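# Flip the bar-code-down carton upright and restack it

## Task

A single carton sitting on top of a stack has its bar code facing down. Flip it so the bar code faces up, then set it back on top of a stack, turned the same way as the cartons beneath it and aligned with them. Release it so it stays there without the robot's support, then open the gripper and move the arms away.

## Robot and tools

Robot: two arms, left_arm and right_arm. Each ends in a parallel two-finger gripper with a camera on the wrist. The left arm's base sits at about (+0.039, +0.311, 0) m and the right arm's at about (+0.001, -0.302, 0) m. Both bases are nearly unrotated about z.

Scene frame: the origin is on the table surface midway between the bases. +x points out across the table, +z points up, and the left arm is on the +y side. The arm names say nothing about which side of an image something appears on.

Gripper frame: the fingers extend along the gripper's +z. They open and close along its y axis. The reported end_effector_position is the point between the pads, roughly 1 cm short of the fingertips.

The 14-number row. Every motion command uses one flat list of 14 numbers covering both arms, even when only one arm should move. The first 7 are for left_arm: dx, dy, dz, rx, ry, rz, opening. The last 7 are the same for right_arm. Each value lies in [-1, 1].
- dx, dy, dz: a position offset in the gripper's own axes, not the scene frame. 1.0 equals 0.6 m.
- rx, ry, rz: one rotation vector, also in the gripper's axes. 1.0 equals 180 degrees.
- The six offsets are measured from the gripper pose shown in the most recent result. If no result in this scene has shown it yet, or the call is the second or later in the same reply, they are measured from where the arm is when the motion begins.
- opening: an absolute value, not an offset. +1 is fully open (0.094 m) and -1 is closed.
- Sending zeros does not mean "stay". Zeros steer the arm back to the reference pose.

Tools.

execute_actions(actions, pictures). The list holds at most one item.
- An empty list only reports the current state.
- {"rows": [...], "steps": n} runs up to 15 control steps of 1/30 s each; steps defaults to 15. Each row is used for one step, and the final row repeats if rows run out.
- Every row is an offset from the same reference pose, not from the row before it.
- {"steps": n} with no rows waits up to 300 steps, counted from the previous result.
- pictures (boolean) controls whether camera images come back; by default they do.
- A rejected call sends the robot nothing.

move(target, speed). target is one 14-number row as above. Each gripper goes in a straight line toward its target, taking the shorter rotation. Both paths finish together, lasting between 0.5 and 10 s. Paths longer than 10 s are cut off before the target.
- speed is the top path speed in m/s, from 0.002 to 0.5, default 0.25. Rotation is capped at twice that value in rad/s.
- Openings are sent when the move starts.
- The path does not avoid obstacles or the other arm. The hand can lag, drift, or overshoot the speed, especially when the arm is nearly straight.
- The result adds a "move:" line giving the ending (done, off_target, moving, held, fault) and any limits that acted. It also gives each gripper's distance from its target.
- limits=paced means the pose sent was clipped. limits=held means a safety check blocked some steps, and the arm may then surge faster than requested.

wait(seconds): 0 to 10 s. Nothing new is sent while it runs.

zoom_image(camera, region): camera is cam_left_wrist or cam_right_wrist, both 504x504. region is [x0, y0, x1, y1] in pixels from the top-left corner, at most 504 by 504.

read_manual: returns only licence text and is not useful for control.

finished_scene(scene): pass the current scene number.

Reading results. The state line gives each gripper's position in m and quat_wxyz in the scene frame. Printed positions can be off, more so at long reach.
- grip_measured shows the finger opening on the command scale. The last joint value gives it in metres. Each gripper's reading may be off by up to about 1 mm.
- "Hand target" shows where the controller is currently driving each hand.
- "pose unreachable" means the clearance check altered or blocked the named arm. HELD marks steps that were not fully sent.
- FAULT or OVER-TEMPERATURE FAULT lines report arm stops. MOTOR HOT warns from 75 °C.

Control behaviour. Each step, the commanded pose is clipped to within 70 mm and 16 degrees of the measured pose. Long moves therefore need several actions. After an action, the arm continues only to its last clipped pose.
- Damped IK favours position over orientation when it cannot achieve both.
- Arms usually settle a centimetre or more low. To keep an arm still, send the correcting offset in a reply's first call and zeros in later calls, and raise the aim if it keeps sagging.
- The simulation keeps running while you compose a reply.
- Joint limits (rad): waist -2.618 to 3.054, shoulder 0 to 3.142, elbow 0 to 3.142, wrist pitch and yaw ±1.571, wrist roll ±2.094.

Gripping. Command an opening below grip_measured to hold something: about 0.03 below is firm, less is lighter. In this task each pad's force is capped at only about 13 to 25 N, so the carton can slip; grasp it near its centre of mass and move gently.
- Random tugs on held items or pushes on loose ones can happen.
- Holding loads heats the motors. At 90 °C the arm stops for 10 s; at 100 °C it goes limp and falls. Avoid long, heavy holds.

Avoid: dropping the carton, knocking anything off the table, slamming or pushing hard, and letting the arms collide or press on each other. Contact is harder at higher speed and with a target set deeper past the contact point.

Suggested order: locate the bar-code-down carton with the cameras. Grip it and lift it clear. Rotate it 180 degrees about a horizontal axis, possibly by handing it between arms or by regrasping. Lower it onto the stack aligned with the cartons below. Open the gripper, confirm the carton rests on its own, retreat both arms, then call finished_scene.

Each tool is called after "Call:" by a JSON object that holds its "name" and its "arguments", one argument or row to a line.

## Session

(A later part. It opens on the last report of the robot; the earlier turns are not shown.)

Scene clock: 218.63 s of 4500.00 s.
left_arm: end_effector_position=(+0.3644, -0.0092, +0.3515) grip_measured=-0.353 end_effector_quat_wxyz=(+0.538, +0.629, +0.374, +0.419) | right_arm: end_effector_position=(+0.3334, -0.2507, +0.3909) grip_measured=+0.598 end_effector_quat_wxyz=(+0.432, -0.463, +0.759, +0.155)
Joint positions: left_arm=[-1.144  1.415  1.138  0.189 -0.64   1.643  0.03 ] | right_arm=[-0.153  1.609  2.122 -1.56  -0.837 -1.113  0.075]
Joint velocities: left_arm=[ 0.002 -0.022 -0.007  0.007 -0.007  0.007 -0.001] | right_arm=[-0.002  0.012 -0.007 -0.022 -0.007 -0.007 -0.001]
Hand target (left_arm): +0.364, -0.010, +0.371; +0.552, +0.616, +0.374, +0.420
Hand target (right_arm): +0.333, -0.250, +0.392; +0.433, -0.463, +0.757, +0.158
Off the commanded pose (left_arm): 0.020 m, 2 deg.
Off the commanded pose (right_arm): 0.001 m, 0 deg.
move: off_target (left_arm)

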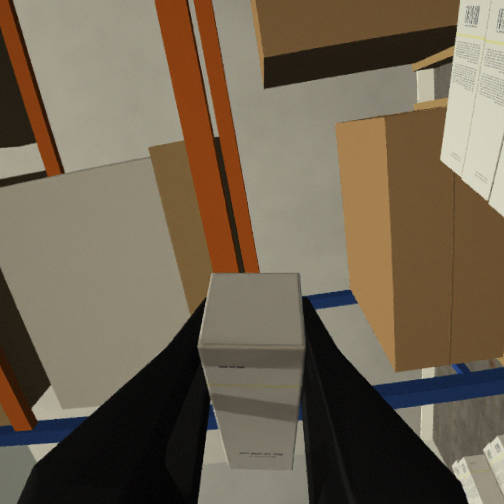

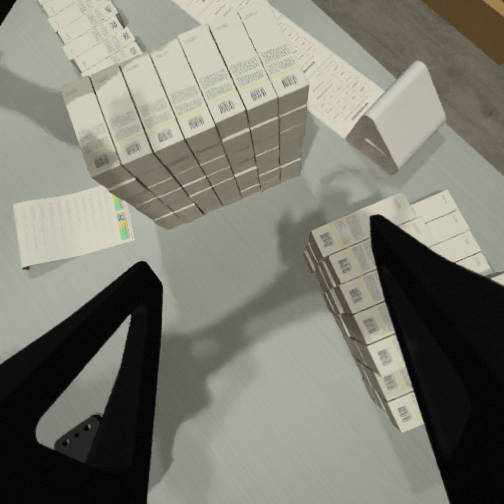

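Call:
{"name": "move", "arguments": {
  "target": [-0.199,-0.09,-0.066,-0.03,0,-0.022,-0.6,0,0,0,0,0,0,0.6],
  "speed": 0.08
}}

Scene clock: 233.97 s of 4500.00 s.
left_arm: end_effector_position=(+0.2874, -0.1000, +0.2864) grip_measured=-0.353 end_effector_quat_wxyz=(+0.577, +0.594, +0.371, +0.420) | right_arm: end_effector_position=(+0.3336, -0.2517, +0.3900) grip_measured=+0.598 end_effector_quat_wxyz=(+0.430, -0.462, +0.761, +0.152)
Joint positions: left_arm=[-1.466  1.693  1.046  0.678 -0.954  1.667  0.03 ] | right_arm=[-0.153  1.609  2.122 -1.56  -0.829 -1.113  0.075]
Joint velocities: left_arm=[-0.007  0.002 -0.007  0.037 -0.007  0.022 -0.001] | right_arm=[-0.007  0.002 -0.027 -0.037  0.007  0.037 -0.   ]
Hand target (left_arm): +0.285, -0.099, +0.286; +0.581, +0.589, +0.373, +0.418
Hand target (right_arm): +0.333, -0.251, +0.391; +0.432, -0.463, +0.759, +0.155
Off the commanded pose (left_arm): 0.006 m, 1 deg.
Off the commanded pose (right_arm): 0.001 m, 0 deg.
After step 90, 10.03 s passed at rest.
move: done

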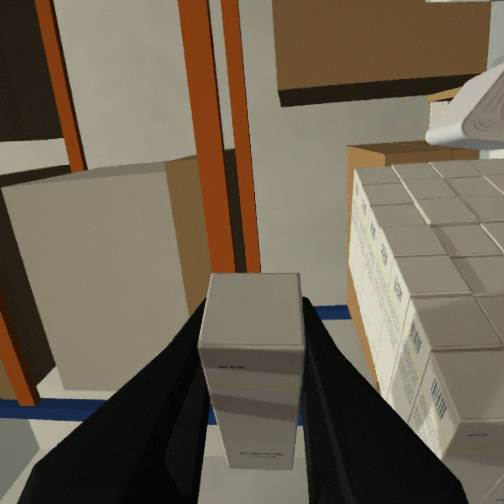

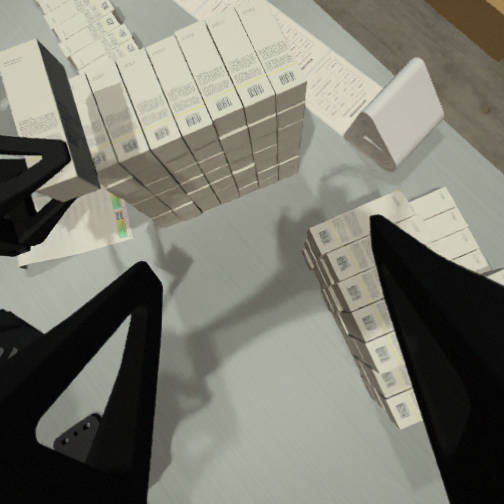

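Call:
{"name": "move", "arguments": {
  "target": [-0.005,-0.065,0,0,0,0,-0.6,0,0,0,0,0,0,0.6],
  "speed": 0.04
}}

Call:
{"name": "zoom_image", "arguments": {
  "camera": "cam_right_wrist",
  "region": [0, 0, 250, 250]
}}

Scene clock: 238.80 s of 4500.00 s.
left_arm: end_effector_position=(+0.2880, -0.1026, +0.2469) grip_measured=-0.353 end_effector_quat_wxyz=(+0.570, +0.600, +0.369, +0.422) | right_arm: end_effector_position=(+0.3339, -0.2527, +0.3891) grip_measured=+0.598 end_effector_quat_wxyz=(+0.428, -0.462, +0.762, +0.149)
Joint positions: left_arm=[-1.466  1.769  0.975  0.807 -0.955  1.667  0.03 ] | right_arm=[-0.153  1.609  2.122 -1.56  -0.822 -1.113  0.075]
Joint velocities: left_arm=[ 0.002  0.022 -0.007  0.168 -0.022 -0.022  0.   ] | right_arm=[ 0.012  0.002  0.012 -0.022 -0.051 -0.007 -0.001]
Hand target (left_arm): +0.288, -0.101, +0.247; +0.577, +0.595, +0.372, +0.420
Hand target (right_arm): +0.334, -0.252, +0.390; +0.430, -0.462, +0.761, +0.152
Off the commanded pose (left_arm): 0.002 m, 1 deg.
Off the commanded pose (right_arm): 0.001 m, 0 deg.
After step 90, 0.53 s passed at rest.
move: done

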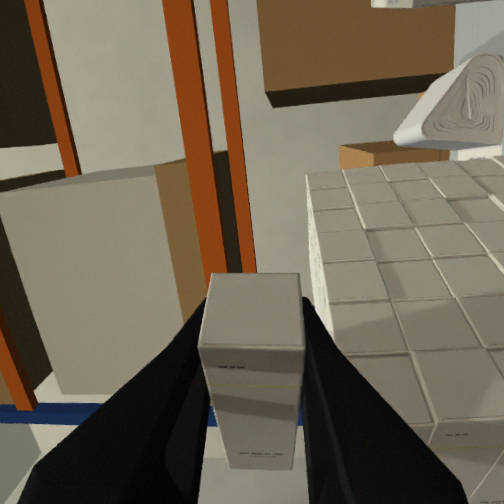

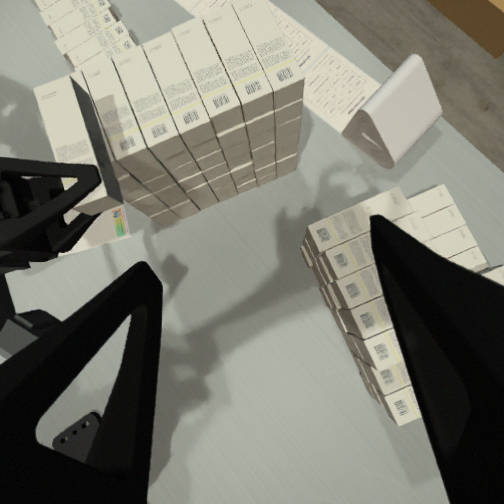

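Region (0, 0, 250, 250) of cam_right_wrist's 504x504 image, scaled by 2.016, with more detail than that image has.

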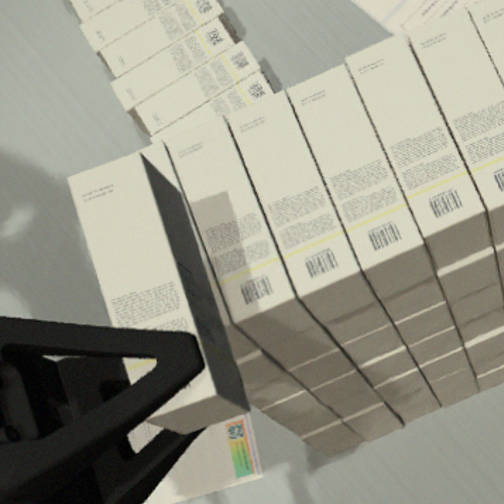

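Call:
{"name": "move", "arguments": {
  "target": [-0.002,-0.03,0,0,0,0,-0.6,0,0,0,0,0,0,0.6],
  "speed": 0.02
}}

Call:
{"name": "zoom_image", "arguments": {
  "camera": "cam_right_wrist",
  "region": [0, 0, 250, 250]
}}

Scene clock: 244.10 s of 4500.00 s.
left_arm: end_effector_position=(+0.2885, -0.1044, +0.2295) grip_measured=-0.353 end_effector_quat_wxyz=(+0.566, +0.605, +0.367, +0.424) | right_arm: end_effector_position=(+0.3342, -0.2538, +0.3882) grip_measured=+0.598 end_effector_quat_wxyz=(+0.426, -0.462, +0.764, +0.146)
Joint positions: left_arm=[-1.466  1.809  0.954  0.853 -0.955  1.667  0.03 ] | right_arm=[-0.153  1.609  2.122 -1.56  -0.814 -1.113  0.075]
Joint velocities: left_arm=[-0.022 -0.022 -0.012  0.051  0.037 -0.007  0.   ] | right_arm=[ 0.002 -0.007 -0.007  0.022  0.007 -0.081  0.001]
Hand target (left_arm): +0.288, -0.102, +0.229; +0.570, +0.600, +0.369, +0.422
Hand target (right_arm): +0.334, -0.253, +0.389; +0.428, -0.462, +0.762, +0.149
Off the commanded pose (left_arm): 0.002 m, 1 deg.
Off the commanded pose (right_arm): 0.001 m, 0 deg.
After step 90, 1.10 s passed at rest.
move: done

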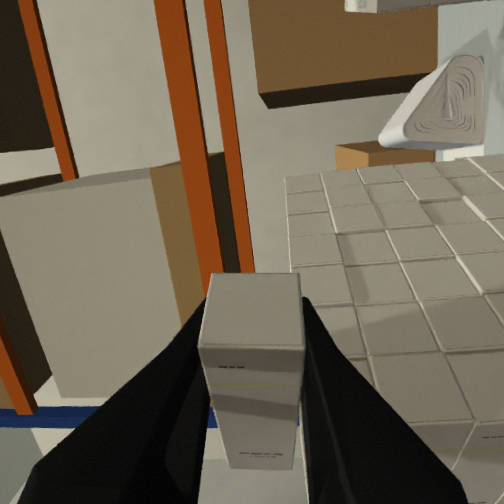

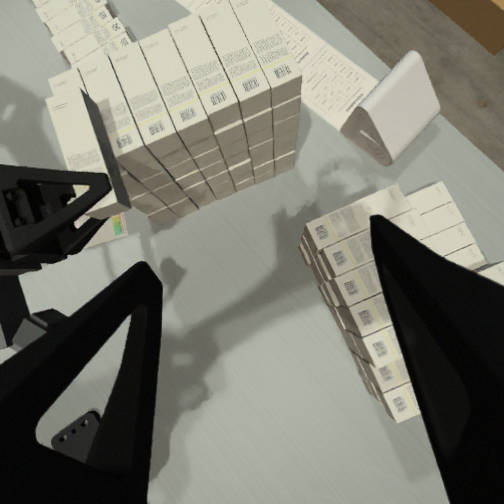

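Region (0, 0, 250, 250) of cam_right_wrist's 504x504 image, scaled by 2.016, with more detail than that image has.

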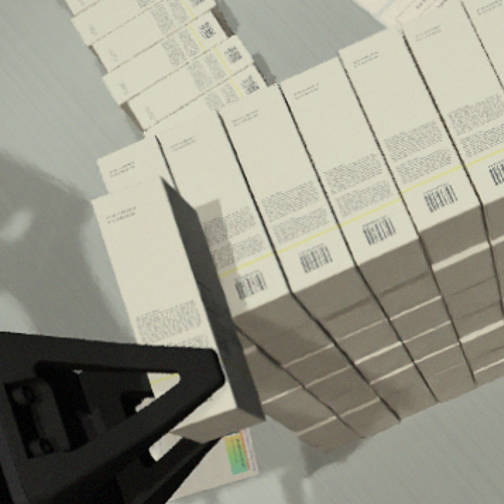

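Call:
{"name": "move", "arguments": {
  "target": [0.027,0.004,0,0,0,0,-0.6,0,0,0,0,0,0,0.6],
  "speed": 0.02
}}

Call:
{"name": "zoom_image", "arguments": {
  "camera": "cam_right_wrist",
  "region": [0, 0, 250, 250]
}}

Scene clock: 251.07 s of 4500.00 s.
left_arm: end_effector_position=(+0.2919, -0.0957, +0.2297) grip_measured=-0.353 end_effector_quat_wxyz=(+0.565, +0.606, +0.366, +0.424) | right_arm: end_effector_position=(+0.3344, -0.2549, +0.3873) grip_measured=+0.598 end_effector_quat_wxyz=(+0.424, -0.462, +0.766, +0.143)
Joint positions: left_arm=[-1.45   1.781  0.922  0.857 -0.938  1.669  0.03 ] | right_arm=[-0.153  1.609  2.122 -1.56  -0.806 -1.113  0.075]
Joint velocities: left_arm=[ 0.007  0.007  0.007 -0.007 -0.022 -0.007  0.   ] | right_arm=[ 0.017  0.022 -0.012  0.007  0.007  0.022  0.   ]
Hand target (left_arm): +0.294, -0.090, +0.233; +0.566, +0.605, +0.367, +0.424
Hand target (right_arm): +0.334, -0.254, +0.388; +0.426, -0.462, +0.764, +0.146
Off the commanded pose (left_arm): 0.008 m, 0 deg.
Off the commanded pose (right_arm): 0.001 m, 0 deg.
After step 90, 2.93 s passed at rest.
move: done

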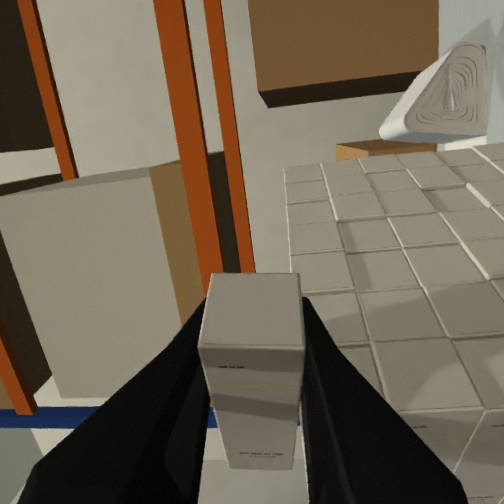

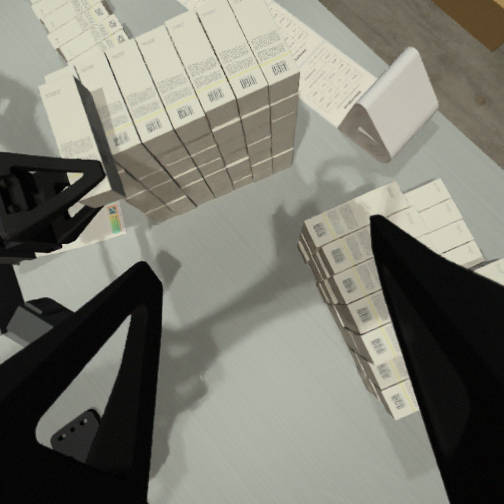

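Region (0, 0, 250, 250) of cam_right_wrist's 504x504 image, scaled by 2.016, with more detail than that image has.

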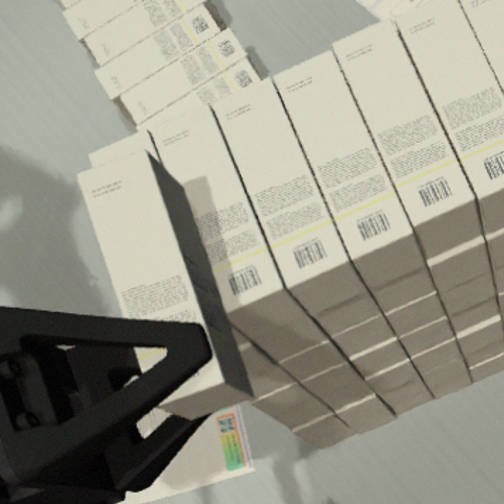

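Call:
{"name": "move", "arguments": {
  "target": [0,-0.004,0,0,0,0,0.0,0,0,0,0,0,0,0.6],
  "speed": 0.02
}}

Call:
{"name": "zoom_image", "arguments": {
  "camera": "cam_right_wrist",
  "region": [0, 0, 250, 250]
}}

Scene clock: 257.63 s of 4500.00 s.
left_arm: end_effector_position=(+0.2918, -0.0959, +0.2297) grip_measured=-0.001 end_effector_quat_wxyz=(+0.565, +0.606, +0.365, +0.424) | right_arm: end_effector_position=(+0.3346, -0.2559, +0.3864) grip_measured=+0.598 end_effector_quat_wxyz=(+0.422, -0.461, +0.768, +0.140)
Joint positions: left_arm=[-1.45   1.781  0.922  0.857 -0.936  1.67   0.047] | right_arm=[-0.153  1.609  2.122 -1.56  -0.798 -1.113  0.075]
Joint velocities: left_arm=[-0.002  0.012  0.002  0.022  0.022  0.022 -0.   ] | right_arm=[-0.002  0.007 -0.007  0.007  0.022  0.007  0.001]
Hand target (left_arm): +0.292, -0.095, +0.227; +0.565, +0.606, +0.366, +0.424
Hand target (right_arm): +0.334, -0.255, +0.387; +0.424, -0.462, +0.766, +0.143
Off the commanded pose (left_arm): 0.002 m, 0 deg.
Off the commanded pose (right_arm): 0.001 m, 0 deg.
After step 90, 2.87 s passed at rest.
move: done

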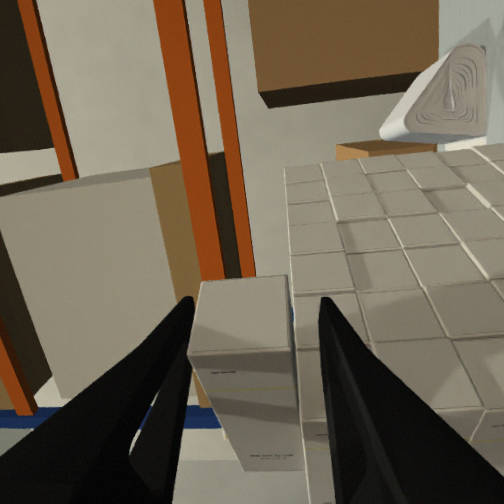

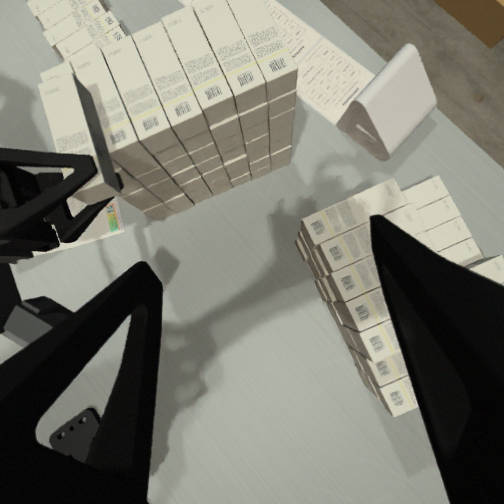

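Region (0, 0, 250, 250) of cam_right_wrist's 504x504 image, scaled by 2.016, with more detail than that image has.

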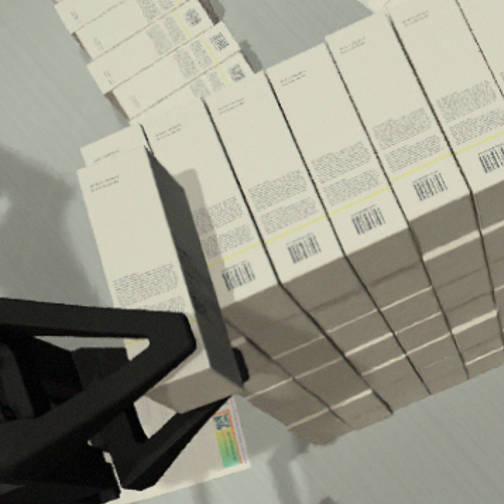

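Call:
{"name": "move", "arguments": {
  "target": [0,0.008,0,0,0,0,0.15,0,0,0,0,0,0,0.6],
  "speed": 0.02
}}

Call:
{"name": "move", "arguments": {
  "target": [-0.01,0.005,-0.12,0,0,0,0.15,0,0,0,0,0,0,0.6],
  "speed": 0.05
}}

Call:
{"name": "move", "arguments": {
  "target": [0.4,0.12,-0.2,0,0,0,0.15,0,0,0,0,0,0,0.6],
  "speed": 0.15
}}

Scene clock: 262.03 s of 4500.00 s.
left_arm: end_effector_position=(+0.2918, -0.0959, +0.2290) grip_measured=+0.149 end_effector_quat_wxyz=(+0.564, +0.608, +0.364, +0.425) | right_arm: end_effector_position=(+0.3349, -0.2570, +0.3856) grip_measured=+0.598 end_effector_quat_wxyz=(+0.420, -0.461, +0.769, +0.137)
Joint positions: left_arm=[-1.45   1.781  0.922  0.853 -0.936  1.671  0.054] | right_arm=[-0.153  1.609  2.122 -1.56  -0.79  -1.113  0.075]
Joint velocities: left_arm=[ 0.002 -0.007  0.007 -0.037  0.007  0.081  0.   ] | right_arm=[ 0.012 -0.002  0.007 -0.037 -0.022  0.007 -0.   ]
Hand target (left_arm): +0.292, -0.096, +0.234; +0.565, +0.606, +0.365, +0.424
Hand target (right_arm): +0.335, -0.256, +0.386; +0.422, -0.461, +0.768, +0.140
Off the commanded pose (left_arm): 0.005 m, 0 deg.
Off the commanded pose (right_arm): 0.001 m, 0 deg.
After step 90, 0.70 s passed at rest.
move: done

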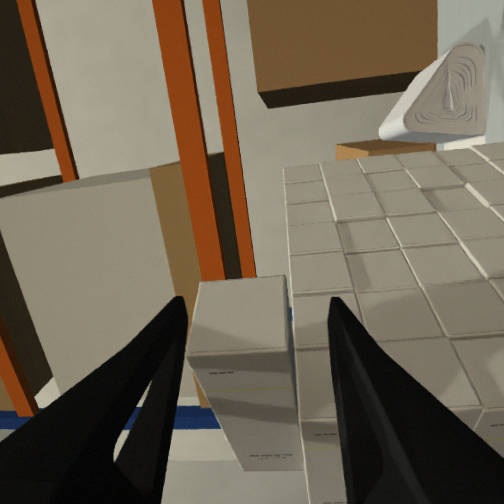

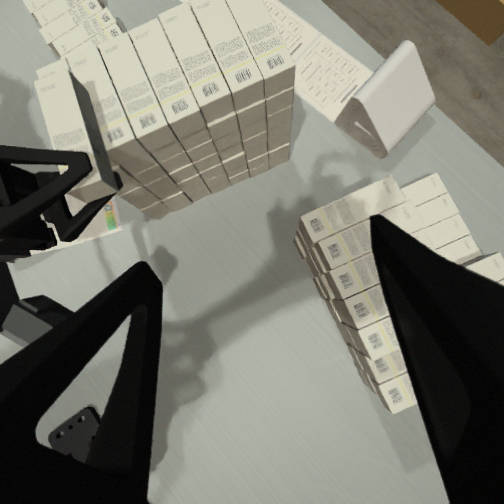

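Scene clock: 263.77 s of 4500.00 s.
left_arm: end_effector_position=(+0.2255, -0.0811, +0.2271) grip_measured=+0.149 end_effector_quat_wxyz=(+0.559, +0.613, +0.359, +0.427) | right_arm: end_effector_position=(+0.3351, -0.2580, +0.3848) grip_measured=+0.598 end_effector_quat_wxyz=(+0.418, -0.461, +0.771, +0.134)
Joint positions: left_arm=[-1.637  1.693  0.816  0.853 -1.12   1.672  0.054] | right_arm=[-0.153  1.609  2.122 -1.56  -0.783 -1.113  0.075]
Joint velocities: left_arm=[-0.002 -0.002 -0.002 -0.051 -0.066 -0.037 -0.   ] | right_arm=[ 0.007 -0.002 -0.007 -0.139 -0.037 -0.037  0.   ]
Hand target (left_arm): +0.223, -0.076, +0.231; +0.564, +0.608, +0.364, +0.425
Hand target (right_arm): +0.335, -0.257, +0.386; +0.420, -0.461, +0.769, +0.137
Off the commanded pose (left_arm): 0.008 m, 1 deg.
Off the commanded pose (right_arm): 0.001 m, 0 deg.
move: done

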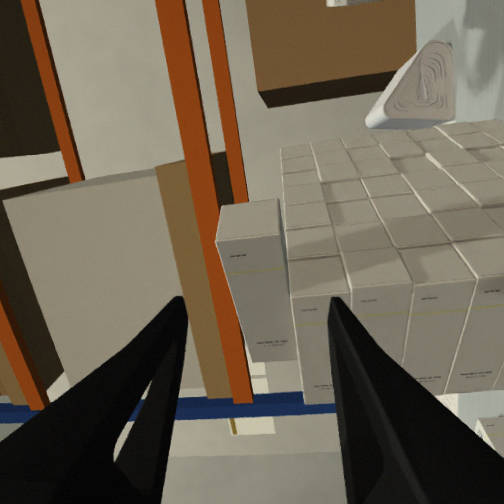

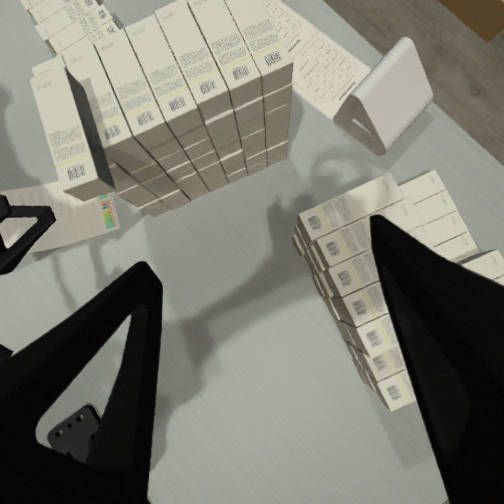

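Scene clock: 266.40 s of 4500.00 s.
left_arm: end_effector_position=(+0.1993, +0.1751, +0.3185) grip_measured=+0.149 end_effector_quat_wxyz=(+0.553, +0.617, +0.352, +0.436) | right_arm: end_effector_position=(+0.3353, -0.2590, +0.3840) grip_measured=+0.598 end_effector_quat_wxyz=(+0.417, -0.461, +0.773, +0.132)
Joint positions: left_arm=[-1.786  0.356  0.574 -0.249 -1.273  1.691  0.054] | right_arm=[-0.153  1.609  2.122 -1.56  -0.776 -1.113  0.075]
Joint velocities: left_arm=[ 0.002  0.007  0.007 -0.11   0.051 -0.11   0.   ] | right_arm=[-0.002 -0.002 -0.002  0.007 -0.007  0.051  0.001]
Hand target (left_arm): +0.199, +0.178, +0.327; +0.559, +0.612, +0.358, +0.428
Hand target (right_arm): +0.335, -0.258, +0.385; +0.419, -0.461, +0.771, +0.134
Off the commanded pose (left_arm): 0.011 m, 2 deg.
Off the commanded pose (right_arm): 0.001 m, 0 deg.
move: off_target (left_arm)

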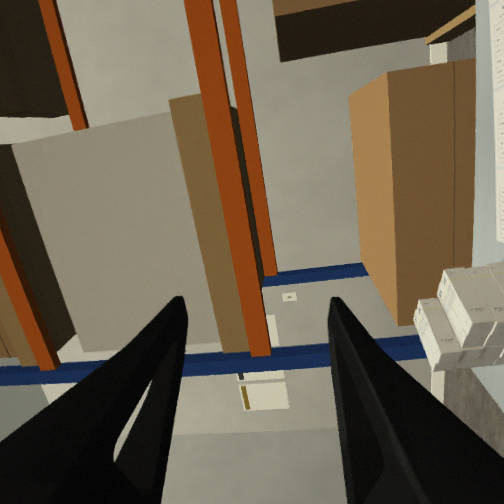

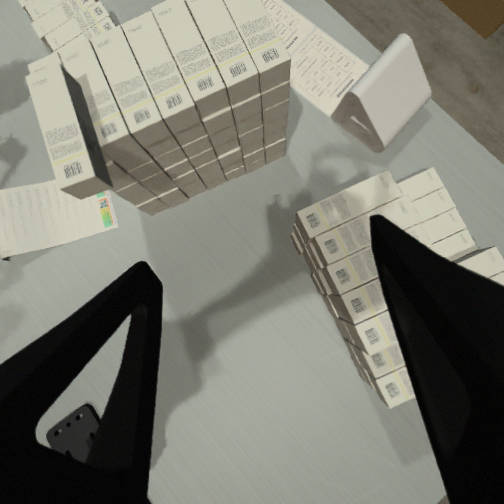

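Call:
{"name": "move", "arguments": {
  "target": [0,0,0,0,0,0,0.15,-0.042,0.247,0.263,-0.09,0.014,-0.014,0.45],
  "speed": 0.12
}}

Scene clock: 278.87 s of 4500.00 s.
left_arm: end_effector_position=(+0.1993, +0.1752, +0.3174) grip_measured=+0.149 end_effector_quat_wxyz=(+0.550, +0.620, +0.349, +0.438) | right_arm: end_effector_position=(+0.3016, -0.0752, +0.2836) grip_measured=+0.452 end_effector_quat_wxyz=(+0.338, -0.534, +0.744, +0.217)
Joint positions: left_arm=[-1.787  0.356  0.575 -0.26  -1.273  1.691  0.054] | right_arm=[ 0.492  1.463  1.543 -1.005 -0.558 -0.664  0.068]
Joint velocities: left_arm=[-0.002 -0.002  0.007  0.037  0.022  0.022 -0.001] | right_arm=[ 0.002  0.002 -0.002  0.007 -0.037 -0.022  0.001]
Hand target (left_arm): +0.199, +0.175, +0.318; +0.553, +0.617, +0.352, +0.436
Hand target (right_arm): +0.301, -0.073, +0.280; +0.336, -0.534, +0.744, +0.220
Off the commanded pose (left_arm): 0.001 m, 1 deg.
Off the commanded pose (right_arm): 0.006 m, 1 deg.
After step 90, 7.13 s passed at rest.
move: done

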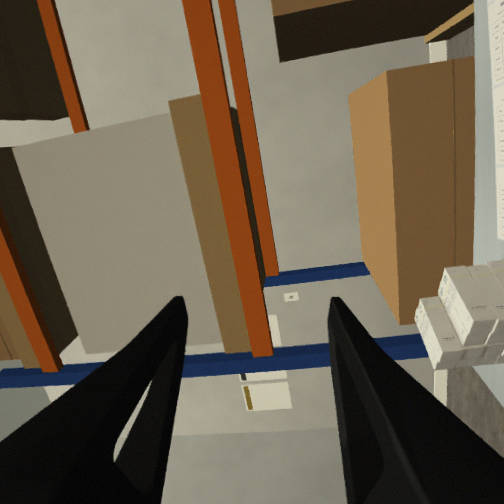

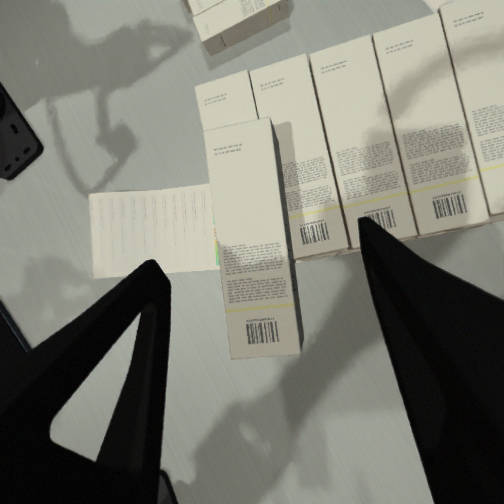

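Call:
{"name": "move", "arguments": {
  "target": [0,0,0,0,0,0,0.15,0.04,0.024,0.037,0,0,0,0.45],
  "speed": 0.04
}}

Scene clock: 286.60 s of 4500.00 s.
left_arm: end_effector_position=(+0.1993, +0.1752, +0.3174) grip_measured=+0.149 end_effector_quat_wxyz=(+0.549, +0.620, +0.349, +0.438) | right_arm: end_effector_position=(+0.2941, -0.0727, +0.2445) grip_measured=+0.452 end_effector_quat_wxyz=(+0.328, -0.531, +0.751, +0.216)
Joint positions: left_arm=[-1.787  0.356  0.575 -0.26  -1.273  1.692  0.054] | right_arm=[ 0.515  1.417  1.355 -0.872 -0.536 -0.637  0.068]
Joint velocities: left_arm=[-0.007 -0.002  0.002  0.022 -0.022 -0.022  0.   ] | right_arm=[-0.002 -0.027  0.012  0.007 -0.022  0.051 -0.   ]
Hand target (left_arm): +0.199, +0.175, +0.317; +0.550, +0.620, +0.349, +0.438
Hand target (right_arm): +0.289, -0.071, +0.250; +0.338, -0.534, +0.744, +0.217
Off the commanded pose (left_arm): 0.000 m, 0 deg.
Off the commanded pose (right_arm): 0.008 m, 1 deg.
After step 90, 3.37 s passed at rest.
move: done

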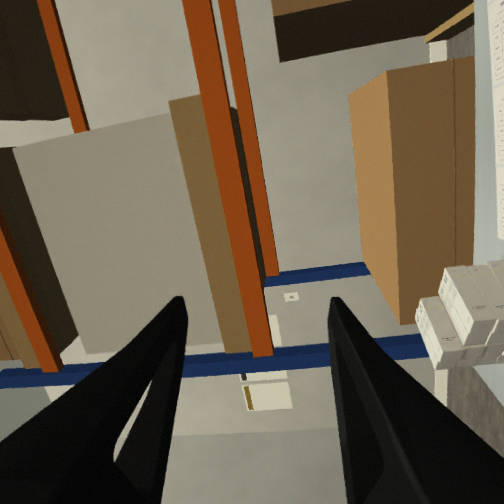

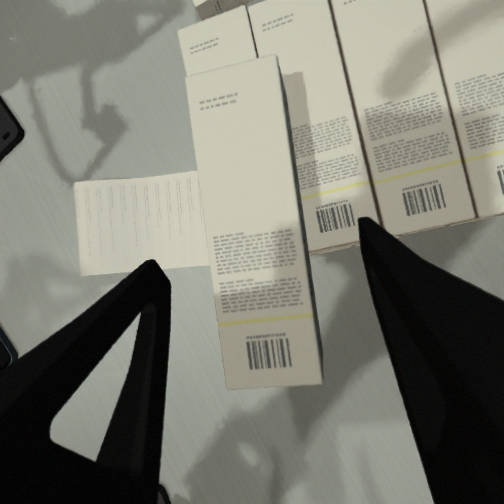

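Call:
{"name": "move", "arguments": {
  "target": [0,0,0,0,0,0,0.15,-0.003,0.005,0.02,0,-0.006,0,0.45],
  "speed": 0.02
}}

Call:
{"name": "move", "arguments": {
  "target": [0,0,0,0,0,0,0.15,-0.003,0,-0.003,0,0,0,-0.45],
  "speed": 0.02
}}

Scene clock: 291.23 s of 4500.00 s.
left_arm: end_effector_position=(+0.1993, +0.1752, +0.3174) grip_measured=+0.149 end_effector_quat_wxyz=(+0.549, +0.620, +0.349, +0.439) | right_arm: end_effector_position=(+0.2966, -0.0654, +0.2404) grip_measured=+0.452 end_effector_quat_wxyz=(+0.336, -0.527, +0.749, +0.219)
Joint positions: left_arm=[-1.787  0.356  0.575 -0.26  -1.273  1.693  0.054] | right_arm=[ 0.533  1.417  1.324 -0.812 -0.529 -0.608  0.068]
Joint velocities: left_arm=[-0.017 -0.012 -0.007 -0.022  0.139 -0.022 -0.   ] | right_arm=[ 0.012  0.002 -0.012  0.037 -0.007 -0.066  0.   ]
Hand target (left_arm): +0.199, +0.175, +0.317; +0.549, +0.620, +0.349, +0.438
Hand target (right_arm): +0.295, -0.062, +0.237; +0.335, -0.529, +0.748, +0.221
Off the commanded pose (left_arm): 0.000 m, 0 deg.
Off the commanded pose (right_arm): 0.005 m, 0 deg.
After step 90, 0.67 s passed at rest.
move: done

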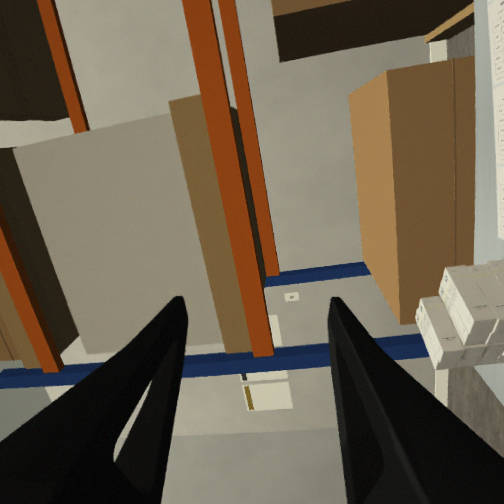

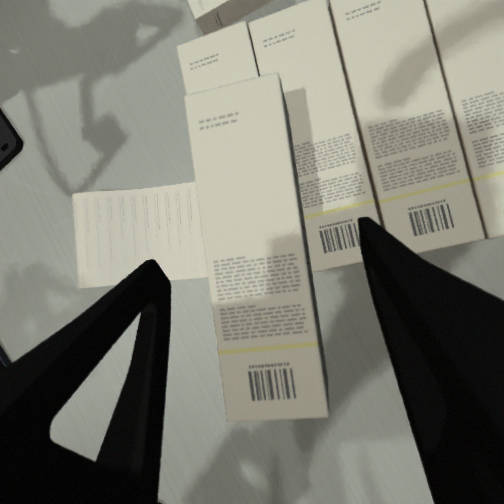

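Scene clock: 291.93 s of 4500.00 s.
left_arm: end_effector_position=(+0.1993, +0.1752, +0.3174) grip_measured=+0.149 end_effector_quat_wxyz=(+0.549, +0.620, +0.348, +0.439) | right_arm: end_effector_position=(+0.2969, -0.0656, +0.2403) grip_measured=-0.357 end_effector_quat_wxyz=(+0.336, -0.527, +0.750, +0.218)
Joint positions: left_arm=[-1.787  0.356  0.575 -0.26  -1.273  1.694  0.054] | right_arm=[ 0.533  1.417  1.324 -0.811 -0.528 -0.607  0.03 ]
Joint velocities: left_arm=[-0.007 -0.002 -0.002 -0.037  0.066 -0.11   0.   ] | right_arm=[ 0.002  0.002  0.017 -0.022  0.007 -0.066  0.   ]
Hand target (left_arm): +0.199, +0.175, +0.317; +0.549, +0.620, +0.349, +0.439
Hand target (right_arm): +0.297, -0.065, +0.243; +0.336, -0.527, +0.749, +0.219
Off the commanded pose (left_arm): 0.000 m, 0 deg.
Off the commanded pose (right_arm): 0.003 m, 0 deg.
move: done

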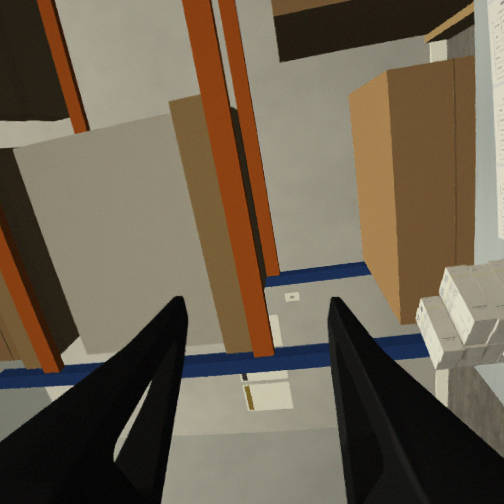

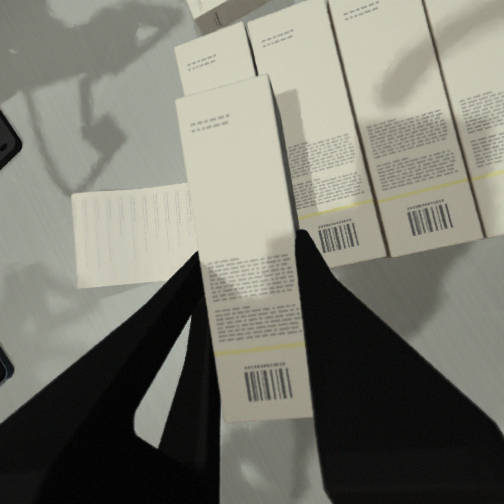

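Call:
{"name": "move", "arguments": {
  "target": [0,0,0,0,0,0,0.15,-0.05,0.012,0.04,0,0,0,-0.45],
  "speed": 0.03
}}

Scene clock: 297.50 s of 4500.00 s.
left_arm: end_effector_position=(+0.1993, +0.1752, +0.3174) grip_measured=+0.149 end_effector_quat_wxyz=(+0.549, +0.620, +0.348, +0.439) | right_arm: end_effector_position=(+0.3006, -0.0324, +0.2412) grip_measured=-0.357 end_effector_quat_wxyz=(+0.333, -0.526, +0.752, +0.219)
Joint positions: left_arm=[-1.787  0.356  0.575 -0.26  -1.273  1.696  0.054] | right_arm=[ 0.631  1.484  1.383 -0.769 -0.466 -0.518  0.03 ]
Joint velocities: left_arm=[-0.002  0.002 -0.002 -0.037  0.037 -0.037 -0.001] | right_arm=[-0.007  0.002  0.012 -0.022 -0.051  0.007  0.001]
Hand target (left_arm): +0.199, +0.175, +0.317; +0.549, +0.620, +0.348, +0.439
Hand target (right_arm): +0.303, -0.028, +0.246; +0.337, -0.526, +0.749, +0.218
Off the commanded pose (left_arm): 0.000 m, 0 deg.
Off the commanded pose (right_arm): 0.007 m, 1 deg.
After step 90, 1.00 s passed at rest.
move: done

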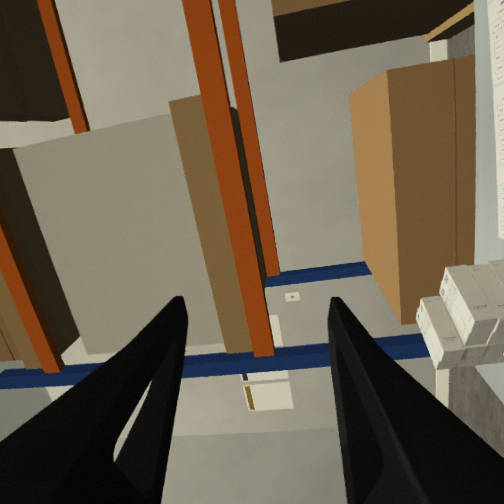

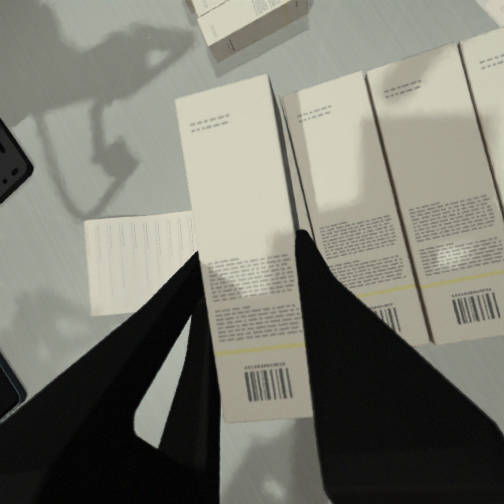

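Call:
{"name": "move", "arguments": {
  "target": [0,0,0,0,0,0,0.15,-0.014,-0.005,0.008,-0.014,0,-0.013,-0.45],
  "speed": 0.02
}}

Call:
{"name": "move", "arguments": {
  "target": [0,0,0,0,0,0,0.15,0,0,0,0,0,0,0.2],
  "speed": 0.02
}}

Call:
{"name": "move", "arguments": {
  "target": [0,0,0,0,0,0,0.15,-0.13,-0.03,-0.12,0,0,0,1],
  "speed": 0.06
}}

Scene clock: 305.77 s of 4500.00 s.
left_arm: end_effector_position=(+0.1993, +0.1752, +0.3174) grip_measured=+0.149 end_effector_quat_wxyz=(+0.548, +0.621, +0.347, +0.440) | right_arm: end_effector_position=(+0.3050, -0.0243, +0.2413) grip_measured=-0.357 end_effector_quat_wxyz=(+0.328, -0.547, +0.737, +0.225)
Joint positions: left_arm=[-1.787  0.356  0.575 -0.26  -1.273  1.697  0.054] | right_arm=[ 0.631  1.532  1.432 -0.789 -0.496 -0.568  0.03 ]
Joint velocities: left_arm=[ 0.007  0.007 -0.007  0.022 -0.051 -0.066 -0.   ] | right_arm=[ 0.007  0.017  0.007 -0.037 -0.007 -0.007 -0.001]
Hand target (left_arm): +0.199, +0.175, +0.317; +0.549, +0.620, +0.348, +0.439
Hand target (right_arm): +0.306, -0.025, +0.244; +0.325, -0.548, +0.736, +0.228
Off the commanded pose (left_arm): 0.000 m, 0 deg.
Off the commanded pose (right_arm): 0.003 m, 1 deg.
After step 90, 3.50 s passed at rest.
move: done

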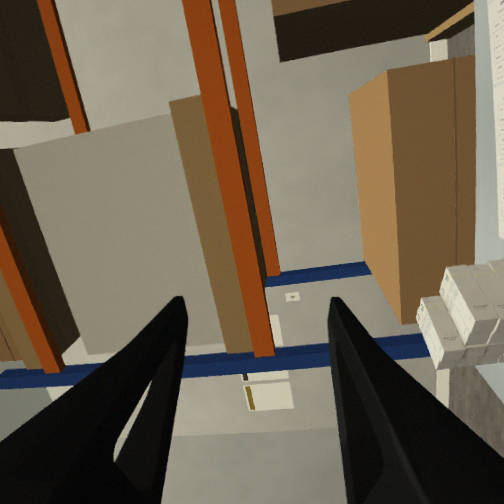

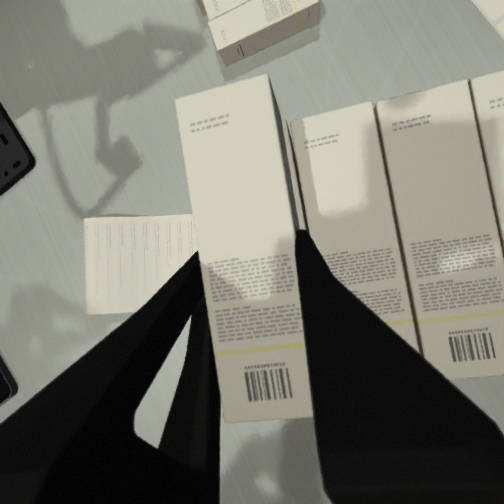

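Scene clock: 306.27 s of 4500.00 s.
left_arm: end_effector_position=(+0.1993, +0.1752, +0.3174) grip_measured=+0.149 end_effector_quat_wxyz=(+0.548, +0.621, +0.347, +0.440) | right_arm: end_effector_position=(+0.3051, -0.0245, +0.2412) grip_measured=+0.198 end_effector_quat_wxyz=(+0.329, -0.547, +0.737, +0.225)
Joint positions: left_arm=[-1.787  0.356  0.575 -0.26  -1.273  1.698  0.054] | right_arm=[ 0.631  1.532  1.432 -0.789 -0.495 -0.568  0.056]
Joint velocities: left_arm=[-0.017 -0.007  0.017 -0.007 -0.051 -0.007 -0.001] | right_arm=[-0.002 -0.002  0.012  0.051  0.022  0.022 -0.001]
Hand target (left_arm): +0.199, +0.175, +0.317; +0.548, +0.621, +0.347, +0.440
Hand target (right_arm): +0.305, -0.024, +0.241; +0.328, -0.547, +0.737, +0.225
Off the commanded pose (left_arm): 0.000 m, 0 deg.
Off the commanded pose (right_arm): 0.000 m, 0 deg.
move: done

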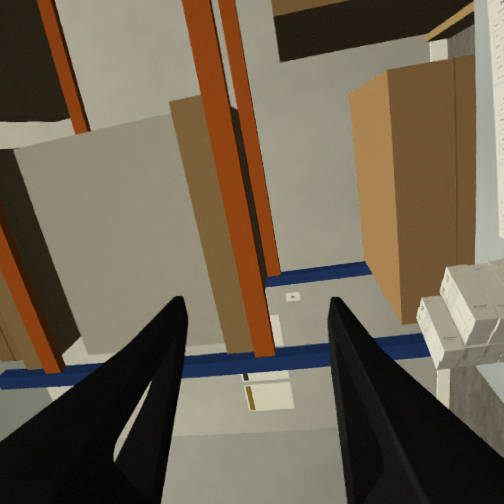

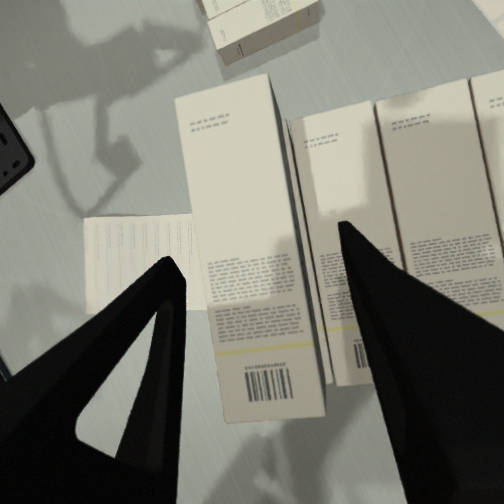

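Scene clock: 308.70 s of 4500.00 s.
left_arm: end_effector_position=(+0.1993, +0.1752, +0.3174) grip_measured=+0.149 end_effector_quat_wxyz=(+0.548, +0.621, +0.347, +0.440) | right_arm: end_effector_position=(+0.3186, -0.0273, +0.3420) grip_measured=+1.000 end_effector_quat_wxyz=(+0.324, -0.546, +0.741, +0.220)
Joint positions: left_arm=[-1.787  0.356  0.575 -0.26  -1.273  1.699  0.054] | right_arm=[ 0.607  1.737  2.095 -1.269 -0.499 -0.591  0.094]
Joint velocities: left_arm=[-0.007 -0.002  0.002 -0.051  0.022 -0.007 -0.   ] | right_arm=[-0.012  0.012 -0.017  0.037  0.022  0.022  0.   ]
Hand target (left_arm): +0.199, +0.175, +0.317; +0.548, +0.621, +0.347, +0.440
Hand target (right_arm): +0.319, -0.028, +0.348; +0.329, -0.547, +0.737, +0.224
Off the commanded pose (left_arm): 0.000 m, 0 deg.
Off the commanded pose (right_arm): 0.006 m, 1 deg.
move: done

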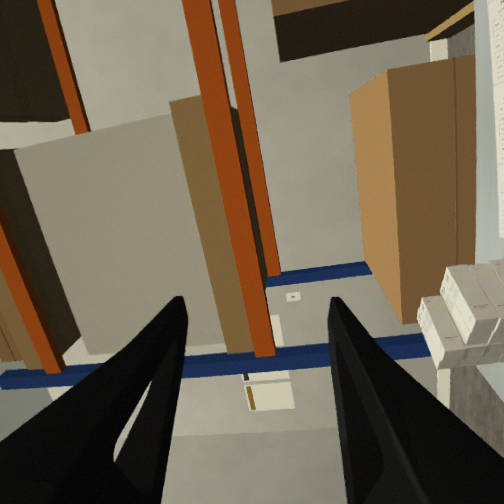

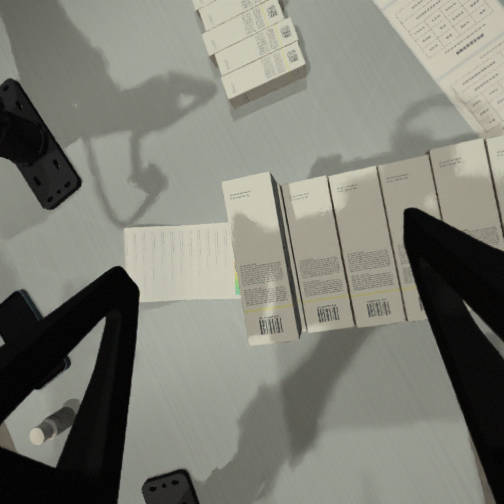

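Call:
{"name": "zoom_image", "arguments": {
  "camera": "cam_right_wrist",
  "region": [200, 150, 410, 360]
}}

Region (200, 150, 410, 360) of cam_right_wrist's 504x504 image, scaled by 2.400, with more detail than that image has.

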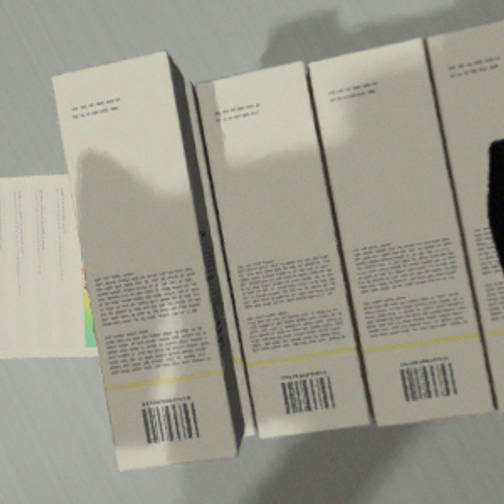

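Call:
{"name": "move", "arguments": {
  "target": [0,0,0,0,0,0,0.15,0.125,0.026,0.115,0,-0.004,0,0.2],
  "speed": 0.05
}}

Scene clock: 316.53 s of 4500.00 s.
left_arm: end_effector_position=(+0.1993, +0.1752, +0.3174) grip_measured=+0.149 end_effector_quat_wxyz=(+0.548, +0.621, +0.346, +0.441) | right_arm: end_effector_position=(+0.3107, -0.0273, +0.2319) grip_measured=+0.202 end_effector_quat_wxyz=(+0.318, -0.542, +0.746, +0.222)
Joint positions: left_arm=[-1.787  0.356  0.575 -0.26  -1.273  1.7    0.054] | right_arm=[ 0.619  1.557  1.435 -0.794 -0.492 -0.57   0.056]
Joint velocities: left_arm=[-0.012 -0.022 -0.007 -0.081  0.066  0.037 -0.001] | right_arm=[-0.007 -0.002 -0.012 -0.007  0.037 -0.007 -0.001]
Hand target (left_arm): +0.199, +0.175, +0.317; +0.548, +0.621, +0.347, +0.440
Hand target (right_arm): +0.306, -0.026, +0.239; +0.328, -0.545, +0.739, +0.224
Off the commanded pose (left_arm): 0.000 m, 0 deg.
Off the commanded pose (right_arm): 0.009 m, 2 deg.
After step 90, 2.27 s passed at rest.
move: done

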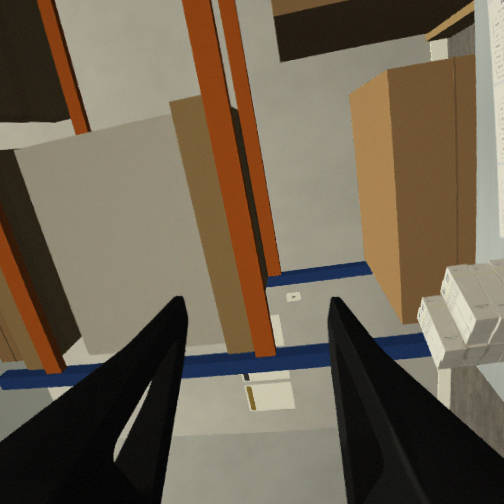

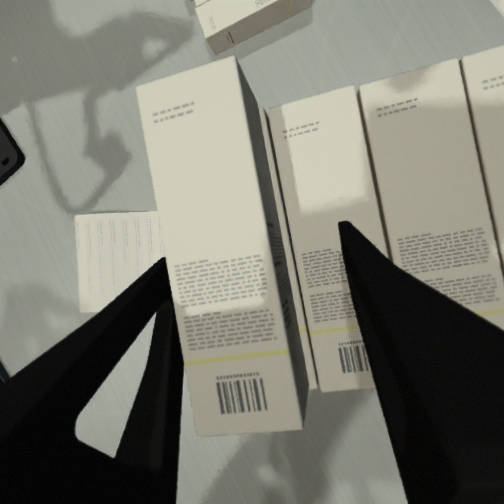

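Call:
{"name": "execute_actions", "arguments": {
  "actions": [
    {"rows":[[0,0,0,0,0,0,0.15,-0.004,0,-0.004,0,0,0,0.12]],"steps":15}
  ]
}}

Scene clock: 320.80 s of 4500.00 s.
left_arm: end_effector_position=(+0.1993, +0.1752, +0.3174) grip_measured=+0.149 end_effector_quat_wxyz=(+0.547, +0.621, +0.346, +0.441) | right_arm: end_effector_position=(+0.3107, -0.0275, +0.2316) grip_measured=+0.122 end_effector_quat_wxyz=(+0.317, -0.542, +0.746, +0.222)
Joint positions: left_arm=[-1.787  0.356  0.575 -0.26  -1.273  1.702  0.054] | right_arm=[ 0.619  1.557  1.435 -0.796 -0.491 -0.57   0.053]
Joint velocities: left_arm=[-0.007 -0.027  0.002 -0.037  0.007  0.051  0.   ] | right_arm=[ 0.007 -0.002 -0.012  0.051 -0.051 -0.007 -0.001]
Hand target (left_arm): +0.199, +0.175, +0.317; +0.548, +0.621, +0.346, +0.441
Hand target (right_arm): +0.311, -0.027, +0.235; +0.318, -0.542, +0.746, +0.222
Off the commanded pose (left_arm): 0.000 m, 0 deg.
Off the commanded pose (right_arm): 0.004 m, 0 deg.
Steps of this call (steps 1 to 90: nothing new was sent; then 0.77 s passed at rest; steps 91 to 105: all 15 steps of this action). Readings (end_effector_position):
91: left_arm (+0.1993, +0.1752, +0.3174) | right_arm (+0.3110, -0.0272, +0.2320)
92: left_arm (+0.1993, +0.1752, +0.3174) | right_arm (+0.3109, -0.0272, +0.2320)
94: left_arm (+0.1993, +0.1752, +0.3174) | right_arm (+0.3108, -0.0274, +0.2318)
98: left_arm (+0.1993, +0.1752, +0.3174) | right_arm (+0.3107, -0.0275, +0.2317)
105: the state above

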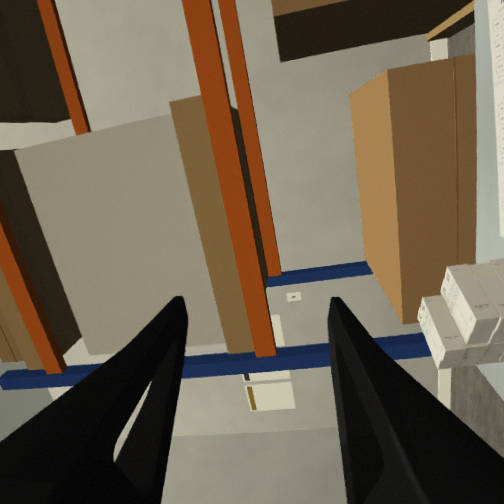

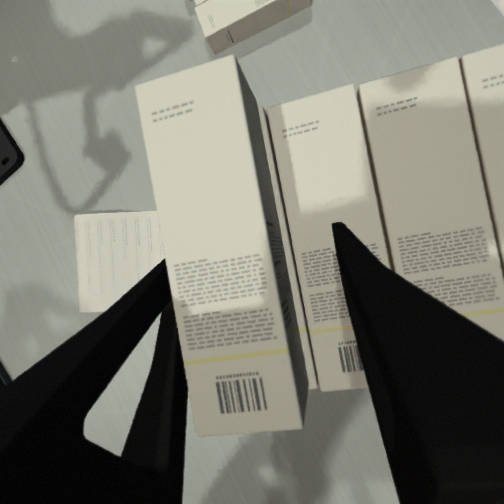

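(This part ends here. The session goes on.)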